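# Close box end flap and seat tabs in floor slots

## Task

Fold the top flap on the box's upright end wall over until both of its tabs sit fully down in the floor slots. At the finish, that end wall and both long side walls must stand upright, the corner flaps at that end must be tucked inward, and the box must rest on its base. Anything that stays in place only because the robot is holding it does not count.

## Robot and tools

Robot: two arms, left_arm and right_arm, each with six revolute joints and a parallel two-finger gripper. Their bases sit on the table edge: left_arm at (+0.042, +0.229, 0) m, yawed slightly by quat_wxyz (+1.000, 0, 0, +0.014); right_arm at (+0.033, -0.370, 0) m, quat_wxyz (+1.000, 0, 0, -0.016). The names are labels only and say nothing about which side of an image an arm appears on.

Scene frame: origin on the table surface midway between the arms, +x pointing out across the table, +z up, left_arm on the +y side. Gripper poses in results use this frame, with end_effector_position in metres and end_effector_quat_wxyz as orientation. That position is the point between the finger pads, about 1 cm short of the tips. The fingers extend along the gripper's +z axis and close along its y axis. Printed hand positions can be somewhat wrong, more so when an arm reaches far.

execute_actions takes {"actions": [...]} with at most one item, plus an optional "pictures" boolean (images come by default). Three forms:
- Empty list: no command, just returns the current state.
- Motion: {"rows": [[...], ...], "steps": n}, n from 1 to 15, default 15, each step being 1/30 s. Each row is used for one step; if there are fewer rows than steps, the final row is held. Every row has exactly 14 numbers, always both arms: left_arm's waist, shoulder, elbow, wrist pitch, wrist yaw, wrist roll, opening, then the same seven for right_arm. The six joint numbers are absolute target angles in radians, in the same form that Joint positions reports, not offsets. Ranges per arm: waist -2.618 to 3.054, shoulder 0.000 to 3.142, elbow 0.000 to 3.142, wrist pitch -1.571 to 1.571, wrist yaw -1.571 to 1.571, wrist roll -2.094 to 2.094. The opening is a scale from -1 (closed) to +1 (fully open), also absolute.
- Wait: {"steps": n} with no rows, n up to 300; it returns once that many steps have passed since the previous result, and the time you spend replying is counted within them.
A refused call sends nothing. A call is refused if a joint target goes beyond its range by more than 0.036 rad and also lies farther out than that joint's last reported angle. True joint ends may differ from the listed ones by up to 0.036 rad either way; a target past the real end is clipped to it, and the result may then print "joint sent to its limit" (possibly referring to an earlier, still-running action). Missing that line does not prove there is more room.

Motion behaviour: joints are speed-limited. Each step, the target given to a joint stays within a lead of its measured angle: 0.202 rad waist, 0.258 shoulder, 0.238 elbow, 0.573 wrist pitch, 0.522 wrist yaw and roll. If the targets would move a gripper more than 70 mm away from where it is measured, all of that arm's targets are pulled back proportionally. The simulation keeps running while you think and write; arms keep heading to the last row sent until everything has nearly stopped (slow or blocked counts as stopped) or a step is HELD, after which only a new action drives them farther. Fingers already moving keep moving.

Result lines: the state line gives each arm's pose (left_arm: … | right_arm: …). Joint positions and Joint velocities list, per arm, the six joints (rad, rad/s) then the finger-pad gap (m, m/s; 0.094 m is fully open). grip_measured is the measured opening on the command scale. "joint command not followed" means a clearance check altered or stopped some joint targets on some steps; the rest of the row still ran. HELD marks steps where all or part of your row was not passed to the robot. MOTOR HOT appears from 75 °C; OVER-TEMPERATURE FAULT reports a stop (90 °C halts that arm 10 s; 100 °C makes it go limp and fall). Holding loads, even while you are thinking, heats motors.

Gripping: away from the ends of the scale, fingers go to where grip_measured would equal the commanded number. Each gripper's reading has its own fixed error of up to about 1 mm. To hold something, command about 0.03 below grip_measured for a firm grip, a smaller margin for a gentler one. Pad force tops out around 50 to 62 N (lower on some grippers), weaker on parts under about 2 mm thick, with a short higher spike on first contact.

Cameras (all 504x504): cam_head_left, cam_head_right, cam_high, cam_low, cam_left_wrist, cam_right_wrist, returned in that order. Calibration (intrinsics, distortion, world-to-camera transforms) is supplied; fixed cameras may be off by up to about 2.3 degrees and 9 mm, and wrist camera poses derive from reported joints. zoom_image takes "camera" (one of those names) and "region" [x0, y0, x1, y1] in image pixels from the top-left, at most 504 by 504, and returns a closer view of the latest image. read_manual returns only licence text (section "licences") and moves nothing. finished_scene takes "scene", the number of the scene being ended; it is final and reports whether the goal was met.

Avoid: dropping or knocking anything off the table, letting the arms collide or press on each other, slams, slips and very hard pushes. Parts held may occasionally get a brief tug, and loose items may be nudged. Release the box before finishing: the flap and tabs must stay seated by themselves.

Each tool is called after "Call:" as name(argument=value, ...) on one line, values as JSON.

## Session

Call:
execute_actions(actions=[])

Scene clock: 0.00 s of 4500.00 s.
left_arm: end_effector_position=(+0.4282, +0.2471, +0.3928) grip_measured=-0.383 end_effector_quat_wxyz=(+0.692, -0.010, +0.722, +0.021) | right_arm: end_effector_position=(+0.4152, -0.3826, +0.4002) grip_measured=-0.390 end_effector_quat_wxyz=(+0.701, +0.010, +0.713, -0.019)
Joint positions: left_arm=[ 0.016  1.064  1.039 -0.016 -0.     0.017  0.029] | right_arm=[ 0.001  1.047  1.036 -0.007  0.011 -0.013  0.029]
Joint velocities: left_arm=[ 0.007 -0.007  0.012  0.007 -0.007  0.081  0.   ] | right_arm=[-0.002  0.002 -0.002 -0.022 -0.051  0.007  0.   ]
Motor temperatures (°C, as the motors report them): left_arm=[19 26 22 23 19 21] | right_arm=[20 30 25 22 20 20]

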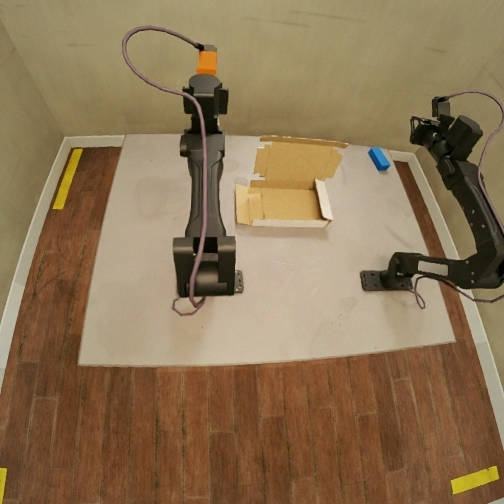

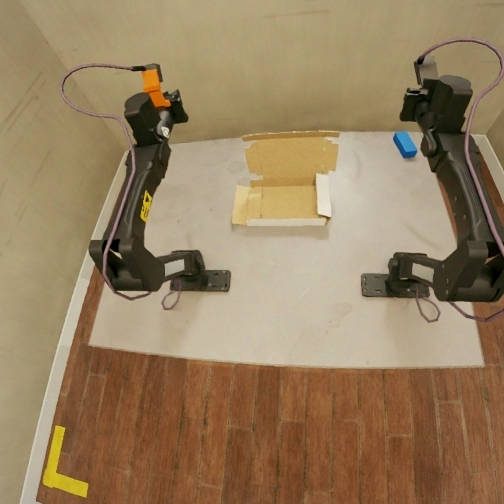

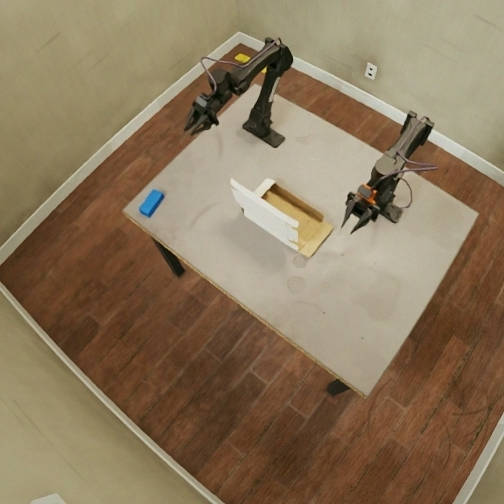

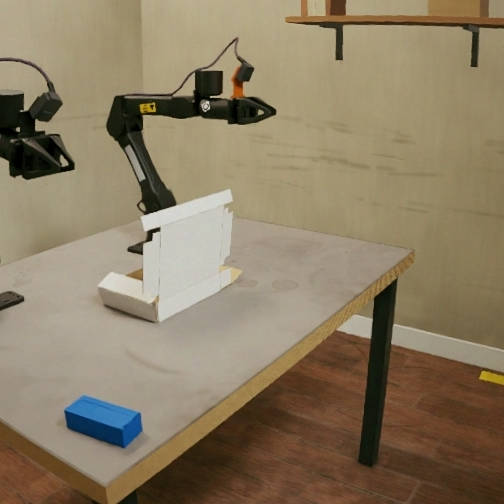

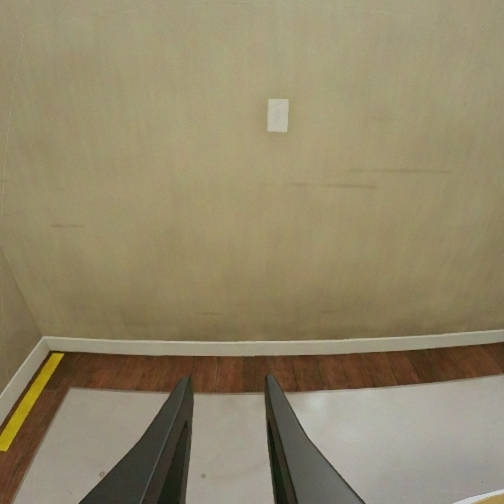

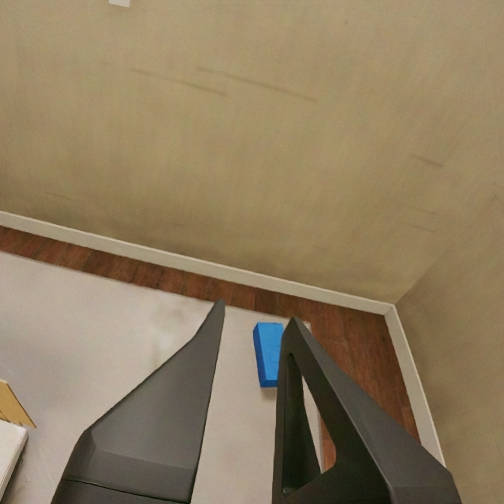

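Call:
execute_actions(actions=[{"rows":[[0.016,1.064,1.039,-0.016,0,0.017,-0.38,0.77,1.3,1.2,-0.967,0,0.78,0.3]],"steps":15}], pictures=false)

Call:
execute_actions(actions=[{"rows":[[0.016,1.064,1.039,-0.016,0,0.017,-0.38,0.77,1.611,1.29,-0.967,0,0.78,0.3]],"steps":15}], pictures=false)

Call:
execute_actions(actions=[{"steps":20}])

Scene clock: 20.33 s of 4500.00 s.
left_arm: end_effector_position=(+0.4282, +0.2471, +0.3935) grip_measured=-0.382 end_effector_quat_wxyz=(+0.693, -0.010, +0.721, +0.021) | right_arm: end_effector_position=(+0.2942, -0.1560, +0.1802) grip_measured=+0.298 end_effector_quat_wxyz=(+0.214, -0.000, +0.961, +0.175)
Joint positions: left_arm=[ 0.016  1.064  1.039 -0.014 -0.     0.017  0.029] | right_arm=[ 0.715  1.316  1.142 -0.836 -0.     0.683  0.061]
Joint velocities: left_arm=[ 0.002  0.007  0.007 -0.051  0.022  0.037  0.   ] | right_arm=[ 1.565  0.002  0.164 -0.96  -0.374  0.593 -0.001]
Motor temperatures (°C, as the motors report them): left_arm=[19 26 24 27 19 21] | right_arm=[20 30 27 26 20 20]
Steps of this call (steps 1 to 90: nothing new was sent; then 16.83 s passed at rest; steps 91 to 105: all 15 steps of this action). Readings (joint positions):
91: left_arm=[0.016 1.064 1.039 -0.016 -0.000 0.017] | right_arm=[0.015 1.058 1.049 -0.042 0.019 0.026]
92: left_arm=[0.016 1.064 1.039 -0.016 -0.000 0.017] | right_arm=[0.046 1.083 1.078 -0.096 0.022 0.080]
94: left_arm=[0.016 1.064 1.039 -0.015 -0.000 0.017] | right_arm=[0.122 1.147 1.118 -0.191 0.020 0.187]
98: left_arm=[0.016 1.064 1.039 -0.014 -0.000 0.017] | right_arm=[0.289 1.256 1.136 -0.432 0.017 0.411]
105: the state above

Scene clock: 20.83 s of 4500.00 s.
left_arm: end_effector_position=(+0.4282, +0.2471, +0.3935) grip_measured=-0.382 end_effector_quat_wxyz=(+0.693, -0.010, +0.721, +0.021) | right_arm: end_effector_position=(+0.2884, -0.1307, +0.1099) grip_measured=+0.298 end_effector_quat_wxyz=(+0.087, +0.012, +0.992, +0.090)
Joint positions: left_arm=[ 0.016  1.064  1.039 -0.014 -0.     0.017  0.029] | right_arm=[ 0.777  1.639  1.274 -0.955 -0.011  0.771  0.061]
Joint velocities: left_arm=[ 0.007 -0.012 -0.007  0.051 -0.081  0.051 -0.001] | right_arm=[-0.007 -0.002  0.012  0.022 -0.037  0.051  0.   ]
Motor temperatures (°C, as the motors report them): left_arm=[19 26 24 28 19 21] | right_arm=[20 30 27 26 20 20]
Steps of this call (steps 1 to 15: all 15 steps of this action). Readings (joint positions):
1: left_arm=[0.016 1.064 1.039 -0.014 -0.000 0.017] | right_arm=[0.756 1.340 1.166 -0.881 -0.010 0.701]
2: left_arm=[0.016 1.064 1.039 -0.014 -0.000 0.017] | right_arm=[0.775 1.394 1.212 -0.918 -0.014 0.715]
4: left_arm=[0.016 1.064 1.039 -0.014 -0.000 0.017] | right_arm=[0.779 1.520 1.270 -0.914 -0.014 0.736]
8: left_arm=[0.016 1.064 1.039 -0.014 -0.000 0.017] | right_arm=[0.777 1.651 1.274 -0.933 -0.012 0.758]
15: the state above

Scene clock: 21.50 s of 4500.00 s.
left_arm: end_effector_position=(+0.4282, +0.2471, +0.3935) grip_measured=-0.382 end_effector_quat_wxyz=(+0.693, -0.010, +0.721, +0.021) | right_arm: end_effector_position=(+0.2877, -0.1314, +0.1096) grip_measured=+0.298 end_effector_quat_wxyz=(+0.085, +0.014, +0.992, +0.088)
Joint positions: left_arm=[ 0.016  1.064  1.039 -0.014 -0.     0.017  0.029] | right_arm=[ 0.777  1.639  1.274 -0.96  -0.011  0.774  0.061]
Joint velocities: left_arm=[ 0.007 -0.012  0.017  0.007  0.007 -0.007 -0.   ] | right_arm=[-0.012 -0.002 -0.002 -0.037  0.051 -0.007  0.   ]
Motor temperatures (°C, as the motors report them): left_arm=[19 26 24 28 19 21] | right_arm=[20 30 27 26 20 20]
Steps of this call (steps 1 to 15: the robot went on to your last target; steps 16 to 20: nothing new was sent). Readings (joint positions):
1: left_arm=[0.016 1.064 1.039 -0.014 -0.000 0.017] | right_arm=[0.777 1.639 1.274 -0.956 -0.011 0.772]
2: left_arm=[0.016 1.064 1.039 -0.014 -0.000 0.017] | right_arm=[0.777 1.639 1.274 -0.957 -0.011 0.772]
4: left_arm=[0.016 1.064 1.039 -0.014 -0.000 0.017] | right_arm=[0.777 1.639 1.274 -0.958 -0.011 0.773]
8: left_arm=[0.016 1.064 1.039 -0.014 -0.000 0.017] | right_arm=[0.777 1.639 1.274 -0.959 -0.011 0.774]
20: the state above
All arms were judged still, so your last target was given up. Only a new action makes them travel on or press farther. Fingers that are still opening or closing keep moving.
camera_calibration (this result's frames):
cam_left_wrist: T_world_to_cam=[[-0.00988737, -0.999896, -0.0104624, 0.247738], [-0.513773, 0.0140561, -0.857811, 0.609261], [0.857869, -0.0031062, -0.513859, -0.0621429], [0, 0, 0, 1]] pos_world=[0.368782, 0.238956, 0.49329]
cam_right_wrist: T_world_to_cam=[[0.272996, -0.950046, -0.151283, -0.183622], [-0.883395, -0.30983, 0.351594, 0.212088], [-0.380902, 0.0376587, -0.923848, 0.32621], [0, 0, 0, 1]] pos_world=[0.36174, -0.121023, 0.199021]

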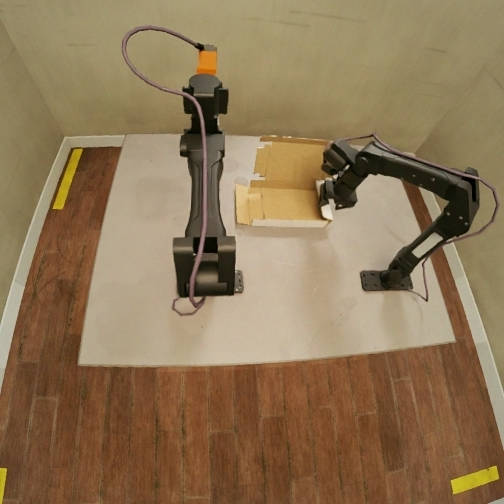

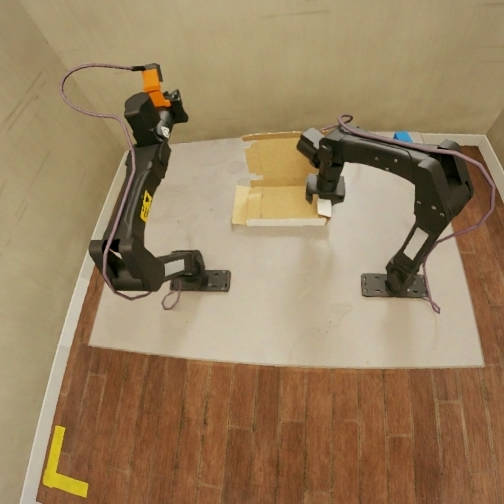

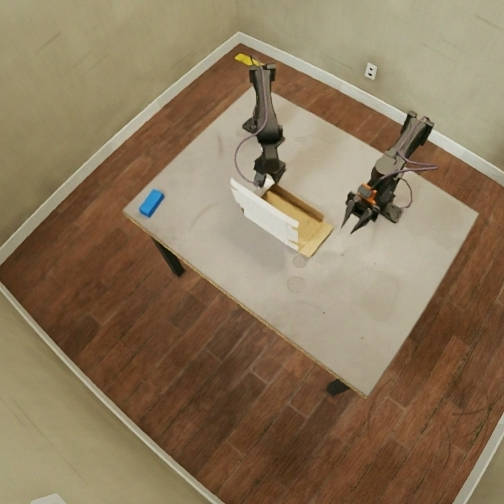

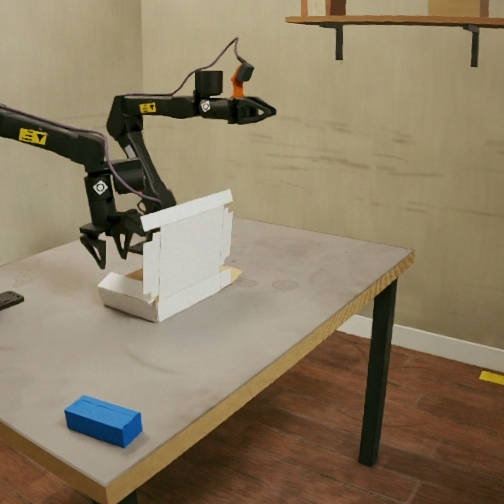

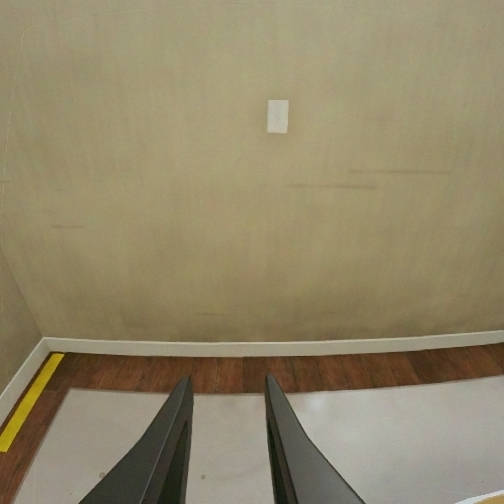

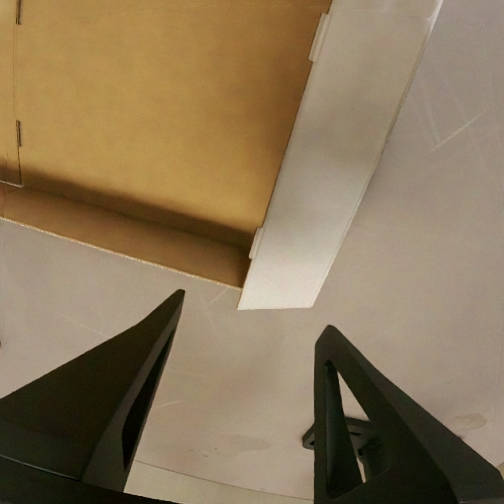

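Call:
execute_actions(actions=[{"rows":[[0.016,1.064,1.039,-0.016,0,0.017,-0.38,0.71,1.58,1.25,-0.967,0,0.72,0.3],[0.016,1.064,1.039,-0.016,0,0.017,-0.38,0.71,1.58,1.25,-0.967,0,0.72,0.3],[0.016,1.064,1.039,-0.016,0,0.017,-0.38,0.71,1.58,1.25,-0.967,0,0.72,0.3],[0.016,1.064,1.039,-0.016,0,0.017,-0.38,0.71,1.58,1.25,-0.967,0,0.72,0.3],[0.016,1.064,1.039,-0.016,0,0.017,-0.38,0.71,1.58,1.25,-0.967,0,0.72,0.3],[0.016,1.064,1.039,-0.016,0,0.017,-0.38,0.71,1.58,1.25,-0.967,0,0.72,0.3],[0.016,1.064,1.039,-0.016,0,0.017,-0.38,0.71,1.58,1.25,-0.967,0,0.72,0.3],[0.016,1.064,1.039,-0.016,0,0.017,-0.38,0.71,1.62,1.12,-0.81,0,0.72,0.3]],"steps":15}], pictures=false)

Call:
execute_actions(actions=[{"rows":[[0.016,1.064,1.039,-0.016,0,0.017,-0.38,0.71,1.655,1.0,-0.66,0,0.72,0.3]],"steps":15}], pictures=false)

Call:
execute_actions(actions=[{"steps":15}])

Call:
zoom_image(camera="cam_low", region=[0, 160, 280, 340])

Scene clock: 35.10 s of 4500.00 s.
left_arm: end_effector_position=(+0.4282, +0.2471, +0.3935) grip_measured=-0.382 end_effector_quat_wxyz=(+0.693, -0.010, +0.721, +0.021) | right_arm: end_effector_position=(+0.2899, -0.1609, +0.0742) grip_measured=+0.298 end_effector_quat_wxyz=(+0.079, +0.026, +0.994, +0.071)
Joint positions: left_arm=[ 0.016  1.064  1.039 -0.014 -0.     0.017  0.029] | right_arm=[ 0.709  1.627  1.126 -0.857 -0.006  0.729  0.061]
Joint velocities: left_arm=[-0.002  0.002 -0.017 -0.051 -0.007  0.037 -0.001] | right_arm=[-0.007  0.007 -0.002  0.168  0.007 -0.037 -0.   ]
Motor temperatures (°C, as the motors report them): left_arm=[19 26 25 30 19 21] | right_arm=[20 32 27 24 20 20]
Steps of this call (steps 1 to 90: nothing new was sent; then 10.10 s passed at rest; steps 91 to 105: all 15 steps of this action). Readings (joint positions):
91: left_arm=[0.016 1.064 1.039 -0.014 -0.000 0.017] | right_arm=[0.771 1.637 1.273 -0.960 -0.013 0.767]
92: left_arm=[0.016 1.064 1.039 -0.014 -0.000 0.017] | right_arm=[0.758 1.632 1.270 -0.960 -0.014 0.759]
94: left_arm=[0.016 1.064 1.039 -0.014 -0.000 0.017] | right_arm=[0.726 1.619 1.266 -0.962 -0.011 0.747]
98: left_arm=[0.016 1.064 1.039 -0.014 -0.000 0.017] | right_arm=[0.709 1.606 1.249 -0.940 -0.006 0.736]
105: the state above

Scene clock: 35.60 s of 4500.00 s.
left_arm: end_effector_position=(+0.4282, +0.2471, +0.3935) grip_measured=-0.382 end_effector_quat_wxyz=(+0.693, -0.010, +0.721, +0.021) | right_arm: end_effector_position=(+0.2981, -0.1533, +0.0515) grip_measured=+0.298 end_effector_quat_wxyz=(+0.104, +0.024, +0.990, +0.095)
Joint positions: left_arm=[ 0.016  1.064  1.039 -0.014 -0.     0.017  0.029] | right_arm=[ 0.709  1.64   1.027 -0.677 -0.011  0.727  0.061]
Joint velocities: left_arm=[-0.002 -0.012  0.002  0.037 -0.007 -0.022 -0.001] | right_arm=[ 0.032  0.007 -0.002  0.022  0.022 -0.066 -0.001]
Motor temperatures (°C, as the motors report them): left_arm=[19 26 25 30 19 21] | right_arm=[20 32 27 24 20 20]
Steps of this call (steps 1 to 15: all 15 steps of this action). Readings (joint positions):
1: left_arm=[0.016 1.064 1.039 -0.014 -0.000 0.017] | right_arm=[0.709 1.627 1.112 -0.830 -0.006 0.728]
2: left_arm=[0.016 1.064 1.039 -0.014 -0.000 0.017] | right_arm=[0.709 1.625 1.088 -0.787 -0.006 0.728]
4: left_arm=[0.016 1.064 1.039 -0.014 -0.000 0.017] | right_arm=[0.709 1.634 1.044 -0.735 -0.008 0.728]
8: left_arm=[0.016 1.064 1.039 -0.014 -0.000 0.017] | right_arm=[0.709 1.640 1.027 -0.697 -0.011 0.727]
15: the state above

Scene clock: 36.10 s of 4500.00 s.
left_arm: end_effector_position=(+0.4282, +0.2471, +0.3935) grip_measured=-0.382 end_effector_quat_wxyz=(+0.693, -0.010, +0.721, +0.021) | right_arm: end_effector_position=(+0.2987, -0.1528, +0.0517) grip_measured=+0.298 end_effector_quat_wxyz=(+0.105, +0.024, +0.990, +0.096)
Joint positions: left_arm=[ 0.016  1.064  1.039 -0.014 -0.     0.017  0.029] | right_arm=[ 0.709  1.64   1.027 -0.674 -0.011  0.727  0.061]
Joint velocities: left_arm=[-0.012 -0.007  0.012  0.007  0.037  0.007  0.   ] | right_arm=[-0.007 -0.007  0.017  0.007  0.051  0.022  0.   ]
Motor temperatures (°C, as the motors report them): left_arm=[19 26 25 30 19 21] | right_arm=[20 31 27 24 20 20]
Steps of this call (steps 1 to 15: the robot went on to your last target). Readings (joint positions):
1: left_arm=[0.016 1.064 1.039 -0.014 -0.000 0.017] | right_arm=[0.709 1.640 1.027 -0.676 -0.011 0.727]
2: left_arm=[0.016 1.064 1.039 -0.014 -0.000 0.017] | right_arm=[0.709 1.640 1.027 -0.675 -0.011 0.727]
4: left_arm=[0.016 1.064 1.039 -0.014 -0.000 0.017] | right_arm=[0.709 1.640 1.027 -0.674 -0.011 0.727]
8: left_arm=[0.016 1.064 1.039 -0.014 -0.000 0.017] | right_arm=[0.709 1.640 1.027 -0.674 -0.011 0.727]
15: the state above
All arms were judged still, so your last target was given up. Only a new action makes them travel on or press farther. Fingers that are still opening or closing keep moving.
camera_calibration (this result's frames):
cam_left_wrist: T_world_to_cam=[[-0.00988737, -0.999896, -0.0104624, 0.247738], [-0.513773, 0.0140561, -0.857811, 0.609261], [0.857869, -0.0031062, -0.513859, -0.0621429], [0, 0, 0, 1]] pos_world=[0.368782, 0.238956, 0.49329]
cam_right_wrist: T_world_to_cam=[[0.257618, -0.953476, -0.156578, -0.211418], [-0.902648, -0.2953, 0.313088, 0.245559], [-0.34476, 0.0606774, -0.936728, 0.271144], [0, 0, 0, 1]] pos_world=[0.369598, -0.145521, 0.144003]

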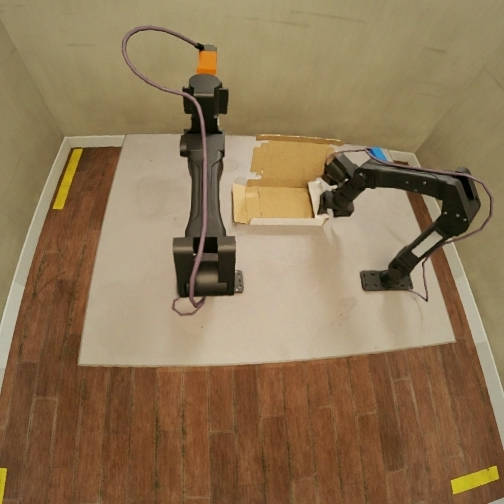

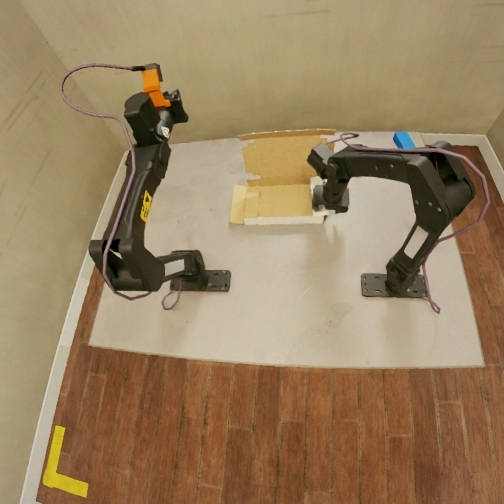

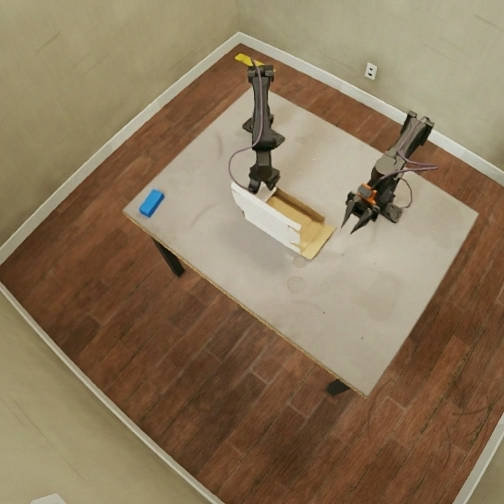

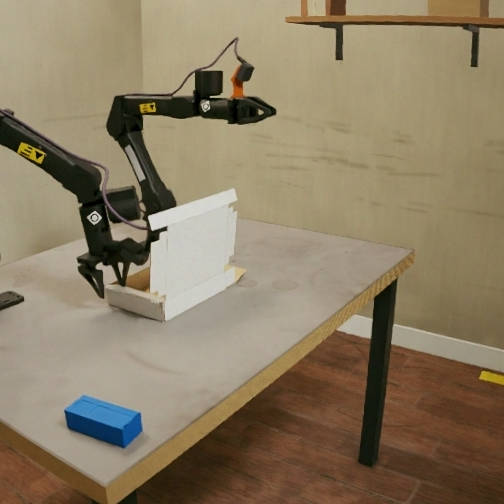

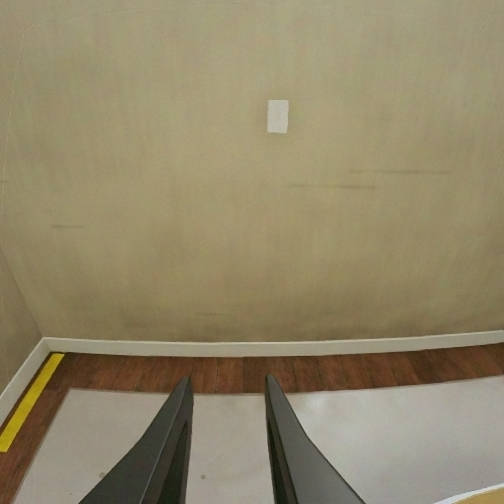

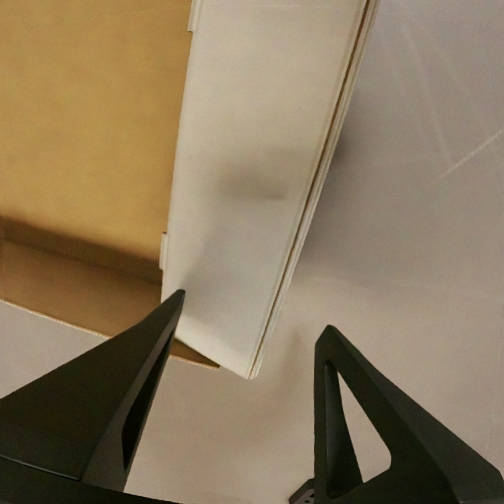

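Region (0, 160, 280, 340) of cam_low's 504x504 image, scaled by 1.800, with more detail than that image has; it fills the top 324 rows of this view, and the rest is white.

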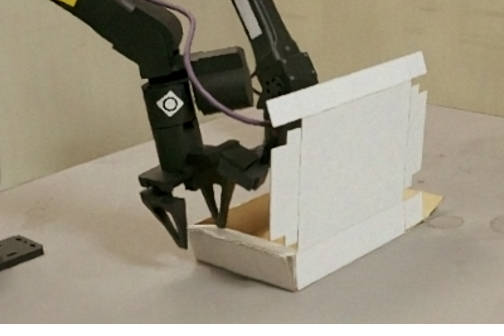

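Call:
execute_actions(actions=[{"rows":[[0.016,1.064,1.039,-0.016,0,0.017,-0.38,0.71,1.6,1.25,-0.95,0,0.72,0.3],[0.016,1.064,1.039,-0.016,0,0.017,-0.38,0.71,1.6,1.25,-0.95,0,0.72,0.3],[0.016,1.064,1.039,-0.016,0,0.017,-0.38,0.71,1.6,1.25,-0.95,0,0.72,0.3],[0.016,1.064,1.039,-0.016,0,0.017,-0.38,0.71,1.6,1.25,-0.95,0,0.72,0.3],[0.016,1.064,1.039,-0.016,0,0.017,-0.38,0.71,1.6,1.25,-0.95,0,0.72,0.3],[0.016,1.064,1.039,-0.016,0,0.017,-0.38,0.71,1.6,1.25,-0.95,0,0.72,0.3],[0.016,1.064,1.039,-0.016,0,0.017,-0.38,0.71,1.6,1.25,-0.95,0,0.72,1],[0.016,1.064,1.039,-0.016,0,0.017,-0.38,0.765,1.69,1.35,-0.96,0,0.77,1]],"steps":15}], pictures=false)

Call:
execute_actions(actions=[{"rows":[[0.016,1.064,1.039,-0.016,0,0.017,-0.38,0.765,1.69,1.35,-0.96,0,0.77,1],[0.016,1.064,1.039,-0.016,0,0.017,-0.38,0.765,1.69,1.35,-0.96,0,0.77,1],[0.016,1.064,1.039,-0.016,0,0.017,-0.38,0.765,1.69,1.35,-0.96,0,0.77,1],[0.016,1.064,1.039,-0.016,0,0.017,-0.38,0.765,1.74,1.23,-0.8,0,0.77,1],[0.016,1.064,1.039,-0.016,0,0.017,-0.38,0.765,1.74,1.23,-0.8,0,0.77,1],[0.016,1.064,1.039,-0.016,0,0.017,-0.38,0.765,1.74,1.23,-0.8,0,0.77,1],[0.016,1.064,1.039,-0.016,0,0.017,-0.38,0.765,1.74,1.23,-0.8,0,0.77,1],[0.016,1.064,1.039,-0.016,0,0.017,-0.38,0.765,1.785,1.115,-0.64,0,0.77,1]],"steps":15}], pictures=false)

Call:
execute_actions(actions=[{"steps":15}])

Call:
zoom_image(camera="cam_low", region=[0, 160, 280, 340])

Scene clock: 58.30 s of 4500.00 s.
left_arm: end_effector_position=(+0.4282, +0.2471, +0.3935) grip_measured=-0.382 end_effector_quat_wxyz=(+0.693, -0.010, +0.721, +0.021) | right_arm: end_effector_position=(+0.3041, -0.1234, +0.1076) grip_measured=+1.000 end_effector_quat_wxyz=(+0.095, +0.011, +0.991, +0.091)
Joint positions: left_arm=[ 0.016  1.064  1.039 -0.014 -0.     0.017  0.029] | right_arm=[ 0.765  1.69   1.317 -0.934 -0.005  0.757  0.094]
Joint velocities: left_arm=[ 0.007  0.002  0.007 -0.051 -0.066 -0.081  0.   ] | right_arm=[ 0.007  0.051 -0.017 -0.095  0.007  0.022  0.   ]
Motor temperatures (°C, as the motors report them): left_arm=[19 26 25 32 19 21] | right_arm=[20 31 26 23 20 20]
Steps of this call (steps 1 to 90: nothing new was sent; then 18.70 s passed at rest; steps 91 to 105: all 15 steps of this action). Readings (joint positions):
91: left_arm=[0.016 1.064 1.039 -0.014 -0.000 0.017] | right_arm=[0.709 1.642 1.053 -0.712 -0.011 0.727]
92: left_arm=[0.016 1.064 1.039 -0.014 -0.000 0.017] | right_arm=[0.709 1.648 1.100 -0.778 -0.010 0.727]
94: left_arm=[0.016 1.064 1.039 -0.014 -0.000 0.017] | right_arm=[0.709 1.639 1.183 -0.835 -0.010 0.726]
98: left_arm=[0.016 1.064 1.039 -0.014 -0.000 0.017] | right_arm=[0.714 1.615 1.246 -0.890 -0.007 0.732]
105: the state above

Scene clock: 58.80 s of 4500.00 s.
left_arm: end_effector_position=(+0.4282, +0.2471, +0.3935) grip_measured=-0.382 end_effector_quat_wxyz=(+0.693, -0.010, +0.721, +0.021) | right_arm: end_effector_position=(+0.2938, -0.1327, +0.0206) grip_measured=+1.000 end_effector_quat_wxyz=(+0.063, +0.015, +0.996, +0.062)
Joint positions: left_arm=[ 0.016  1.064  1.039 -0.014 -0.     0.017  0.029] | right_arm=[ 0.765  1.806  1.114 -0.701 -0.004  0.764  0.094]
Joint velocities: left_arm=[-0.007 -0.002 -0.012 -0.037 -0.037  0.022  0.   ] | right_arm=[-0.022 -0.002 -0.002  0.183  0.051  0.037  0.   ]
Motor temperatures (°C, as the motors report them): left_arm=[19 26 25 32 19 21] | right_arm=[20 31 26 23 20 20]
Steps of this call (steps 1 to 15: all 15 steps of this action). Readings (joint positions):
1: left_arm=[0.016 1.064 1.039 -0.014 -0.000 0.017] | right_arm=[0.765 1.691 1.317 -0.938 -0.005 0.759]
2: left_arm=[0.016 1.064 1.039 -0.014 -0.000 0.017] | right_arm=[0.765 1.691 1.317 -0.942 -0.005 0.760]
4: left_arm=[0.016 1.064 1.039 -0.014 -0.000 0.017] | right_arm=[0.765 1.692 1.308 -0.930 -0.005 0.762]
8: left_arm=[0.016 1.064 1.039 -0.014 -0.000 0.017] | right_arm=[0.765 1.727 1.237 -0.833 -0.005 0.763]
15: the state above

Scene clock: 59.30 s of 4500.00 s.
left_arm: end_effector_position=(+0.4282, +0.2471, +0.3935) grip_measured=-0.382 end_effector_quat_wxyz=(+0.693, -0.010, +0.721, +0.021) | right_arm: end_effector_position=(+0.3025, -0.1250, +0.0230) grip_measured=+1.000 end_effector_quat_wxyz=(+0.081, +0.015, +0.994, +0.078)
Joint positions: left_arm=[ 0.016  1.064  1.039 -0.014 -0.     0.017  0.029] | right_arm=[ 0.765  1.806  1.114 -0.654 -0.004  0.764  0.094]
Joint velocities: left_arm=[ 0.012  0.007 -0.002 -0.037 -0.037  0.051 -0.   ] | right_arm=[-0.007 -0.007  0.022 -0.022 -0.066 -0.037  0.   ]
Motor temperatures (°C, as the motors report them): left_arm=[19 26 25 32 19 21] | right_arm=[20 31 26 23 20 20]
Steps of this call (steps 1 to 15: the robot went on to your last target). Readings (joint positions):
1: left_arm=[0.016 1.064 1.039 -0.014 -0.000 0.017] | right_arm=[0.765 1.806 1.114 -0.694 -0.004 0.764]
2: left_arm=[0.016 1.064 1.039 -0.014 -0.000 0.017] | right_arm=[0.765 1.806 1.114 -0.683 -0.004 0.764]
4: left_arm=[0.016 1.064 1.039 -0.014 -0.000 0.017] | right_arm=[0.765 1.806 1.114 -0.671 -0.004 0.764]
8: left_arm=[0.016 1.064 1.039 -0.014 -0.000 0.017] | right_arm=[0.765 1.806 1.114 -0.659 -0.004 0.764]
15: the state above
camera_calibration (this result's frames):
cam_left_wrist: T_world_to_cam=[[-0.00988737, -0.999896, -0.0104624, 0.247738], [-0.513773, 0.0140561, -0.857811, 0.609261], [0.857869, -0.0031062, -0.513859, -0.0621429], [0, 0, 0, 1]] pos_world=[0.368782, 0.238956, 0.49329]
cam_right_wrist: T_world_to_cam=[[0.268101, -0.953957, -0.134495, -0.194065], [-0.881033, -0.299259, 0.366367, 0.257873], [-0.389748, 0.0202713, -0.920699, 0.25203], [0, 0, 0, 1]] pos_world=[0.377452, -0.113068, 0.111467]

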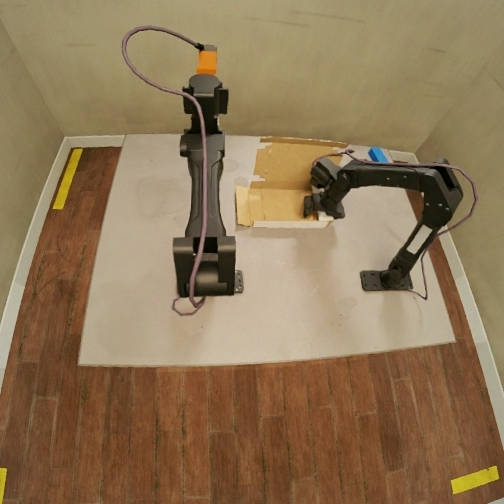

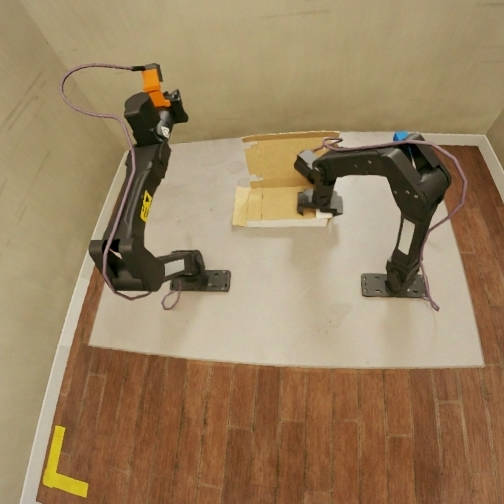

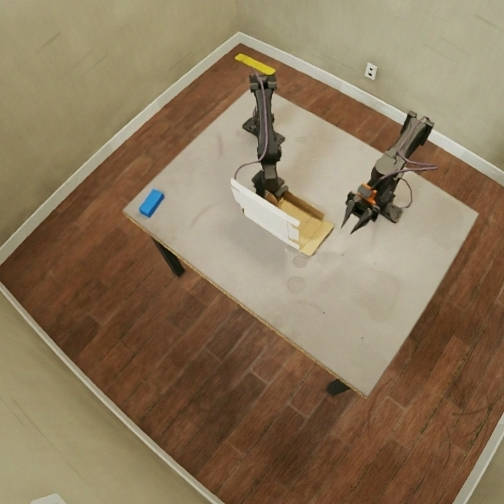

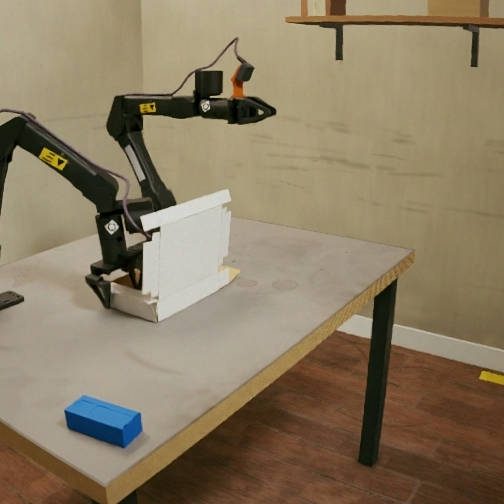

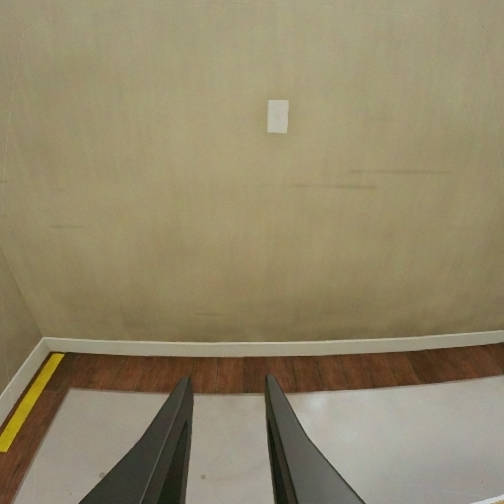

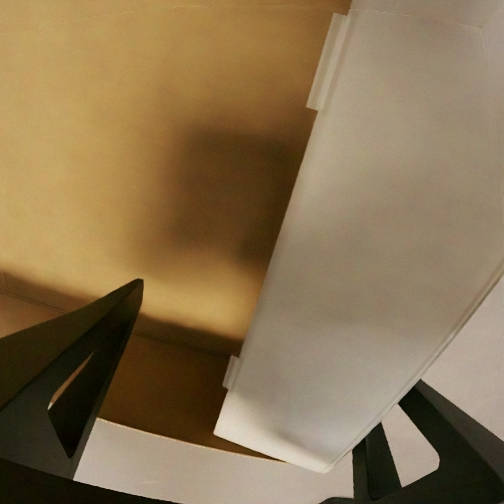

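Region (0, 160, 280, 340) of cam_low's 504x504 image, scaled by 1.800, with more detail than that image has; it fills the top 324 rows of this view, and the rest is white.

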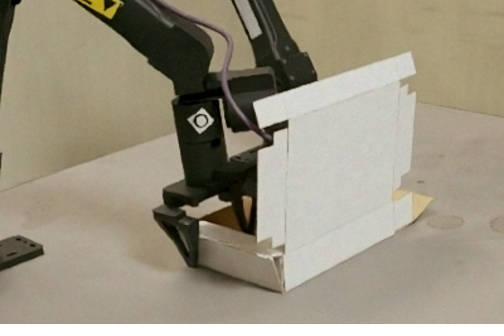

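Try closing slowly.

Call:
execute_actions(actions=[{"rows":[[0.016,1.064,1.039,-0.016,0,0.017,-0.38,0.765,1.79,1.125,-0.65,0,0.77,0.7],[0.016,1.064,1.039,-0.016,0,0.017,-0.38,0.765,1.79,1.125,-0.65,0,0.77,0.7],[0.016,1.064,1.039,-0.016,0,0.017,-0.38,0.765,1.79,1.125,-0.65,0,0.77,0.45],[0.016,1.064,1.039,-0.016,0,0.017,-0.38,0.765,1.79,1.125,-0.65,0,0.77,0.45],[0.016,1.064,1.039,-0.016,0,0.017,-0.38,0.765,1.79,1.125,-0.65,0,0.77,0.2],[0.016,1.064,1.039,-0.016,0,0.017,-0.38,0.765,1.79,1.125,-0.65,0,0.77,0.2],[0.016,1.064,1.039,-0.016,0,0.017,-0.38,0.765,1.79,1.125,-0.65,0,0.77,-0.05],[0.016,1.064,1.039,-0.016,0,0.017,-0.38,0.765,1.79,1.125,-0.65,0,0.77,-0.05],[0.016,1.064,1.039,-0.016,0,0.017,-0.38,0.765,1.79,1.125,-0.65,0,0.77,-0.3],[0.016,1.064,1.039,-0.016,0,0.017,-0.38,0.765,1.79,1.125,-0.65,0,0.77,-0.3],[0.016,1.064,1.039,-0.016,0,0.017,-0.38,0.765,1.79,1.125,-0.65,0,0.77,-0.55],[0.016,1.064,1.039,-0.016,0,0.017,-0.38,0.765,1.79,1.125,-0.65,0,0.77,-0.55],[0.016,1.064,1.039,-0.016,0,0.017,-0.38,0.765,1.79,1.125,-0.65,0,0.77,-0.8],[0.016,1.064,1.039,-0.016,0,0.017,-0.38,0.765,1.79,1.125,-0.65,0,0.77,-1]],"steps":15}], pictures=false)

Call:
execute_actions(actions=[{"steps":20}])

Call:
zoom_image(camera="cam_low", region=[0, 160, 280, 340])

Scene clock: 73.40 s of 4500.00 s.
left_arm: end_effector_position=(+0.4282, +0.2471, +0.3935) grip_measured=-0.382 end_effector_quat_wxyz=(+0.693, -0.010, +0.721, +0.021) | right_arm: end_effector_position=(+0.3021, -0.1254, +0.0229) grip_measured=-0.073 end_effector_quat_wxyz=(+0.080, +0.016, +0.994, +0.077)
Joint positions: left_arm=[ 0.016  1.064  1.039 -0.014 -0.     0.017  0.029] | right_arm=[ 0.765  1.806  1.114 -0.656 -0.004  0.765  0.044]
Joint velocities: left_arm=[-0.002 -0.012  0.002  0.007 -0.022 -0.022 -0.001] | right_arm=[-0.002 -0.012  0.007  0.022  0.066 -0.007  0.001]
Motor temperatures (°C, as the motors report them): left_arm=[19 26 25 33 19 21] | right_arm=[20 32 26 23 20 20]
Steps of this call (steps 1 to 15: the robot went on to your last target; steps 16 to 90: nothing new was sent; then 10.60 s passed at rest; steps 91 to 105: all 15 steps of this action). Readings (joint positions):
91: left_arm=[0.016 1.064 1.039 -0.014 -0.000 0.017] | right_arm=[0.765 1.806 1.114 -0.653 -0.004 0.764]
92: left_arm=[0.016 1.064 1.039 -0.014 -0.000 0.017] | right_arm=[0.765 1.806 1.114 -0.653 -0.004 0.764]
94: left_arm=[0.016 1.064 1.039 -0.014 -0.000 0.017] | right_arm=[0.765 1.806 1.114 -0.653 -0.004 0.764]
98: left_arm=[0.016 1.064 1.039 -0.014 -0.000 0.017] | right_arm=[0.765 1.806 1.114 -0.653 -0.004 0.765]
105: the state above

Scene clock: 74.07 s of 4500.00 s.
left_arm: end_effector_position=(+0.4282, +0.2471, +0.3935) grip_measured=-0.382 end_effector_quat_wxyz=(+0.693, -0.010, +0.721, +0.021) | right_arm: end_effector_position=(+0.3021, -0.1254, +0.0229) grip_measured=-0.073 end_effector_quat_wxyz=(+0.080, +0.016, +0.994, +0.077)
Joint positions: left_arm=[ 0.016  1.064  1.039 -0.014 -0.     0.017  0.029] | right_arm=[ 0.765  1.806  1.114 -0.656 -0.004  0.765  0.044]
Joint velocities: left_arm=[-0.012 -0.012 -0.007 -0.066 -0.051 -0.066  0.001] | right_arm=[-0.012 -0.002  0.002 -0.066  0.051  0.022 -0.001]
Motor temperatures (°C, as the motors report them): left_arm=[19 25 25 33 19 21] | right_arm=[20 32 26 23 20 20]
Steps of this call (steps 1 to 15: the robot went on to your last target; steps 16 to 20: nothing new was sent). Readings (joint positions):
1: left_arm=[0.016 1.064 1.039 -0.014 -0.000 0.017] | right_arm=[0.765 1.806 1.114 -0.656 -0.004 0.765]
2: left_arm=[0.016 1.064 1.039 -0.014 -0.000 0.017] | right_arm=[0.765 1.806 1.114 -0.656 -0.004 0.765]
4: left_arm=[0.016 1.064 1.039 -0.014 -0.000 0.017] | right_arm=[0.765 1.806 1.114 -0.656 -0.004 0.765]
8: left_arm=[0.016 1.064 1.039 -0.014 -0.000 0.017] | right_arm=[0.765 1.806 1.114 -0.656 -0.004 0.765]
20: the state above
All arms were judged still, so your last target was given up. Only a new action makes them travel on or press farther. Fingers that are still opening or closing keep moving.
camera_calibration (this result's frames):
cam_left_wrist: T_world_to_cam=[[-0.00988737, -0.999896, -0.0104624, 0.247738], [-0.513773, 0.0140561, -0.857811, 0.609261], [0.857869, -0.0031062, -0.513859, -0.0621429], [0, 0, 0, 1]] pos_world=[0.368782, 0.238956, 0.49329]
cam_right_wrist: T_world_to_cam=[[0.2671, -0.954404, -0.133307, -0.194167], [-0.880705, -0.29791, 0.368251, 0.257497], [-0.391174, 0.0190443, -0.92012, 0.252043], [0, 0, 0, 1]] pos_world=[0.377233, -0.113403, 0.111203]

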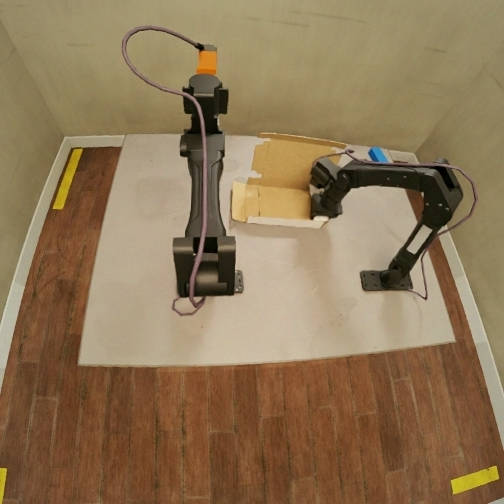

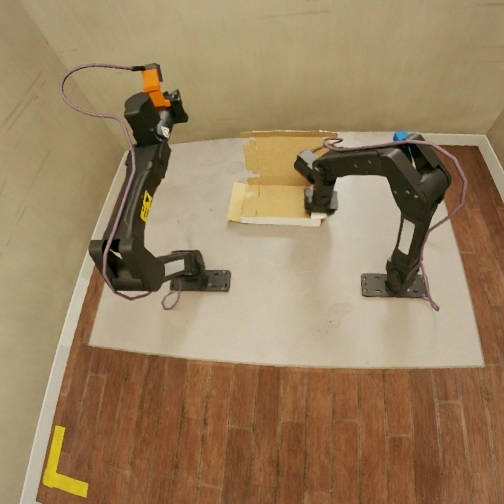

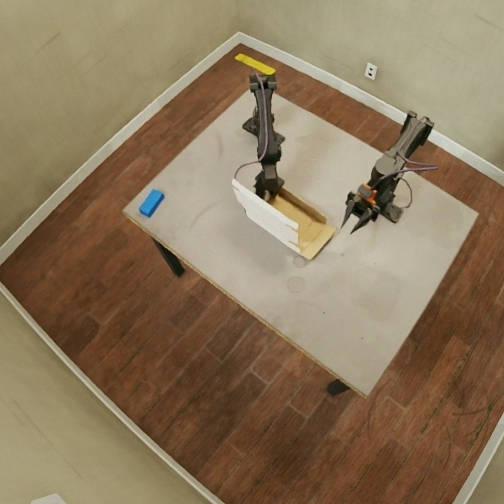

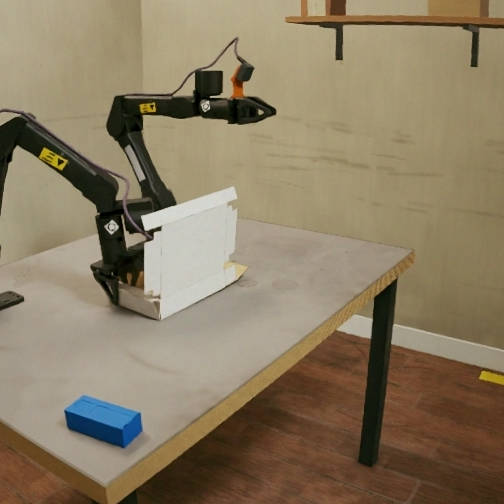

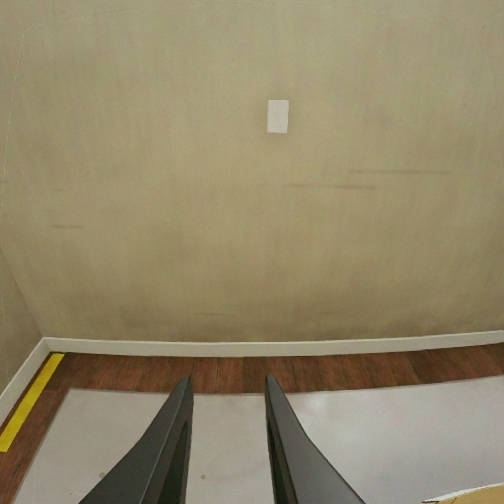

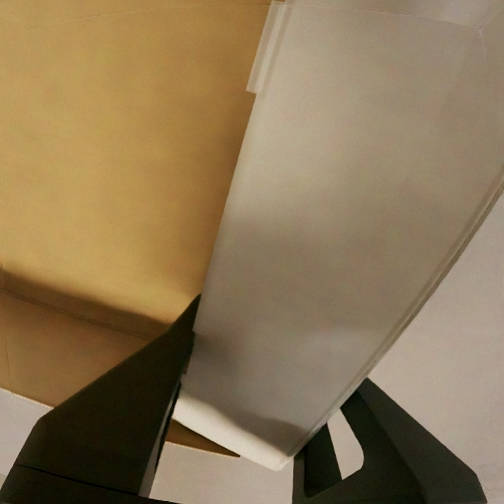

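Region (0, 160, 280, 340) of cam_low's 504x504 image, scaled by 1.800, with more detail than that image has; it fills the top 324 rows of this view, and the rest is white.

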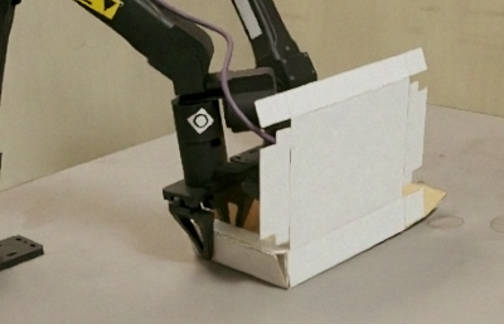

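Call:
execute_actions(actions=[{"rows":[[0.016,1.064,1.039,-0.016,0,0.017,-0.38,0.765,1.8,1.114,-0.65,0,0.77,0.15],[0.016,1.064,1.039,-0.016,0,0.017,-0.38,0.765,1.8,1.114,-0.65,0,0.77,0.15],[0.016,1.064,1.039,-0.016,0,0.017,-0.38,0.765,1.8,1.114,-0.65,0,0.77,0.15],[0.016,1.064,1.039,-0.016,0,0.017,-0.38,0.765,1.75,1.2,-0.77,0,0.77,0.15],[0.016,1.064,1.039,-0.016,0,0.017,-0.38,0.765,1.75,1.2,-0.77,0,0.77,0.15],[0.016,1.064,1.039,-0.016,0,0.017,-0.38,0.765,1.75,1.2,-0.77,0,0.77,0.15],[0.016,1.064,1.039,-0.016,0,0.017,-0.38,0.765,1.71,1.27,-0.87,0,0.77,0.15]],"steps":15}], pictures=false)

Call:
execute_actions(actions=[{"rows":[[0.016,1.064,1.039,-0.016,0,0.017,-0.38,0.745,1.70,1.255,-0.87,0,0.75,-0.05]],"steps":15}])

Call:
zoom_image(camera="cam_low", region=[0, 160, 280, 340])

Scene clock: 87.70 s of 4500.00 s.
left_arm: end_effector_position=(+0.4282, +0.2471, +0.3935) grip_measured=-0.382 end_effector_quat_wxyz=(+0.693, -0.010, +0.721, +0.021) | right_arm: end_effector_position=(+0.3067, -0.1213, +0.0814) grip_measured=+0.148 end_effector_quat_wxyz=(+0.095, +0.016, +0.991, +0.091)
Joint positions: left_arm=[ 0.016  1.064  1.039 -0.014 -0.     0.017  0.029] | right_arm=[ 0.765  1.72   1.247 -0.833 -0.004  0.766  0.054]
Joint velocities: left_arm=[-0.002  0.007 -0.007 -0.095  0.007  0.022  0.001] | right_arm=[-0.007  0.007 -0.002 -0.256 -0.037 -0.037 -0.001]
Motor temperatures (°C, as the motors report them): left_arm=[19 25 25 34 19 21] | right_arm=[20 33 26 22 20 20]
Steps of this call (steps 1 to 90: nothing new was sent; then 10.13 s passed at rest; steps 91 to 105: all 15 steps of this action). Readings (joint positions):
91: left_arm=[0.016 1.064 1.039 -0.014 -0.000 0.017] | right_arm=[0.765 1.806 1.114 -0.656 -0.004 0.766]
92: left_arm=[0.016 1.064 1.039 -0.014 -0.000 0.017] | right_arm=[0.765 1.806 1.114 -0.656 -0.004 0.766]
94: left_arm=[0.016 1.064 1.039 -0.014 -0.000 0.017] | right_arm=[0.765 1.806 1.121 -0.669 -0.004 0.766]
98: left_arm=[0.016 1.064 1.039 -0.014 -0.000 0.017] | right_arm=[0.765 1.784 1.185 -0.767 -0.004 0.766]
105: the state above

Scene clock: 88.20 s of 4500.00 s.
left_arm: end_effector_position=(+0.4282, +0.2471, +0.3935) grip_measured=-0.382 end_effector_quat_wxyz=(+0.693, -0.010, +0.721, +0.021) | right_arm: end_effector_position=(+0.3051, -0.1300, +0.0796) grip_measured=-0.048 end_effector_quat_wxyz=(+0.085, +0.019, +0.993, +0.080)
Joint positions: left_arm=[ 0.016  1.064  1.039 -0.014 -0.     0.017  0.029] | right_arm=[ 0.75   1.72   1.247 -0.862 -0.004  0.757  0.045]
Joint velocities: left_arm=[ 0.002 -0.002 -0.007 -0.007  0.022 -0.007  0.   ] | right_arm=[ 0.002  0.007  0.017 -0.022  0.051 -0.037 -0.001]
Motor temperatures (°C, as the motors report them): left_arm=[19 25 25 34 19 21] | right_arm=[20 33 26 22 20 20]
Steps of this call (steps 1 to 15: all 15 steps of this action). Readings (joint positions):
1: left_arm=[0.016 1.064 1.039 -0.014 -0.000 0.017] | right_arm=[0.764 1.720 1.247 -0.839 -0.004 0.764]
2: left_arm=[0.016 1.064 1.039 -0.014 -0.000 0.017] | right_arm=[0.761 1.720 1.247 -0.846 -0.004 0.763]
4: left_arm=[0.016 1.064 1.039 -0.014 -0.000 0.017] | right_arm=[0.754 1.720 1.247 -0.852 -0.004 0.761]
8: left_arm=[0.016 1.064 1.039 -0.014 -0.000 0.017] | right_arm=[0.750 1.720 1.247 -0.859 -0.004 0.758]
15: the state above
camera_calibration (this result's frames):
cam_left_wrist: T_world_to_cam=[[-0.00988737, -0.999896, -0.0104624, 0.247738], [-0.513773, 0.0140561, -0.857811, 0.609261], [0.857869, -0.0031062, -0.513859, -0.0621429], [0, 0, 0, 1]] pos_world=[0.368782, 0.238956, 0.49329]
cam_right_wrist: T_world_to_cam=[[0.261794, -0.955311, -0.137279, -0.190002], [-0.886467, -0.294257, 0.357195, 0.241006], [-0.381628, 0.028182, -0.923886, 0.304118], [0, 0, 0, 1]] pos_world=[0.379445, -0.119164, 0.168801]

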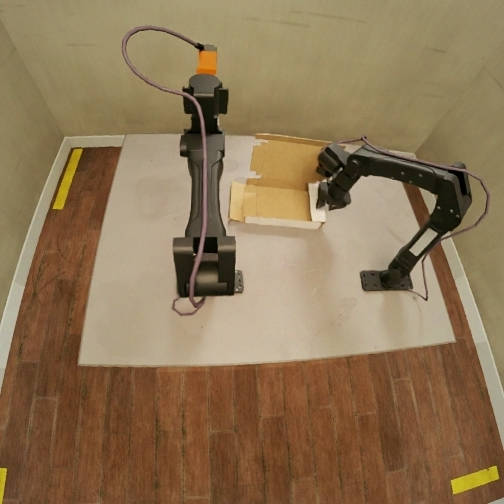

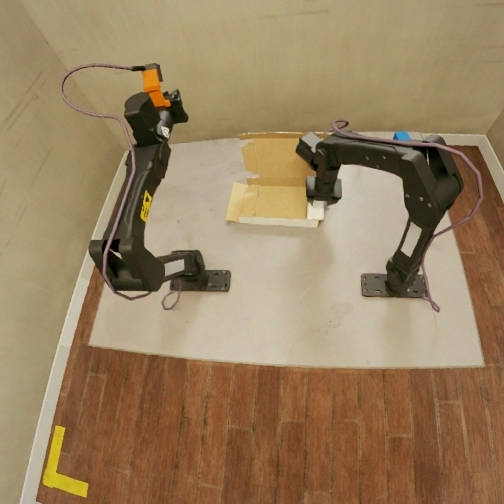

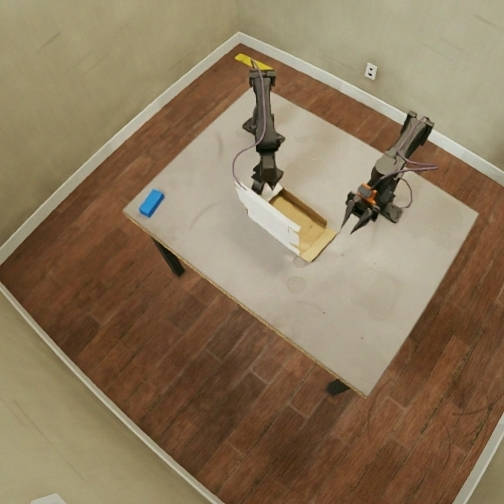

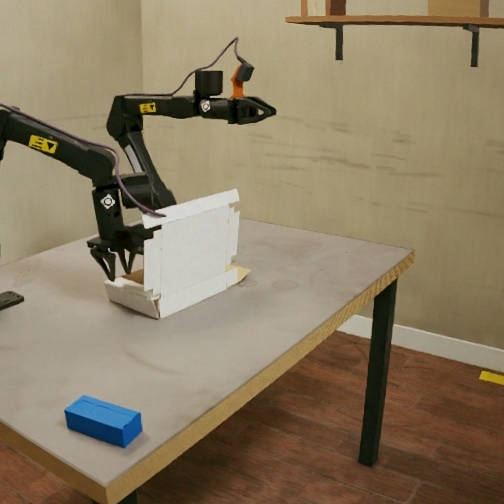

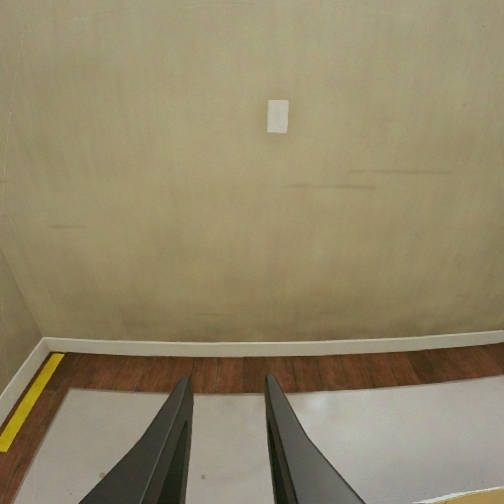

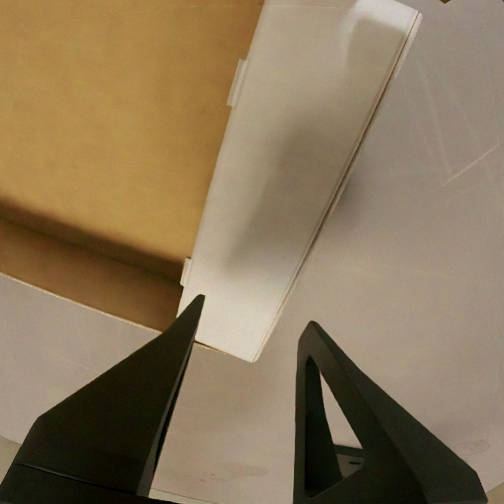

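Region (0, 160, 280, 340) of cam_low's 504x504 image, scaled by 1.800, with more detail than that image has; it fills the top 324 rows of this view, and the rest is white.

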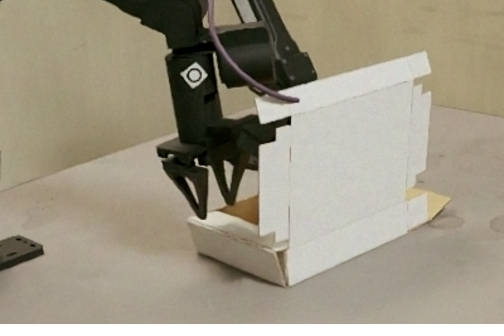

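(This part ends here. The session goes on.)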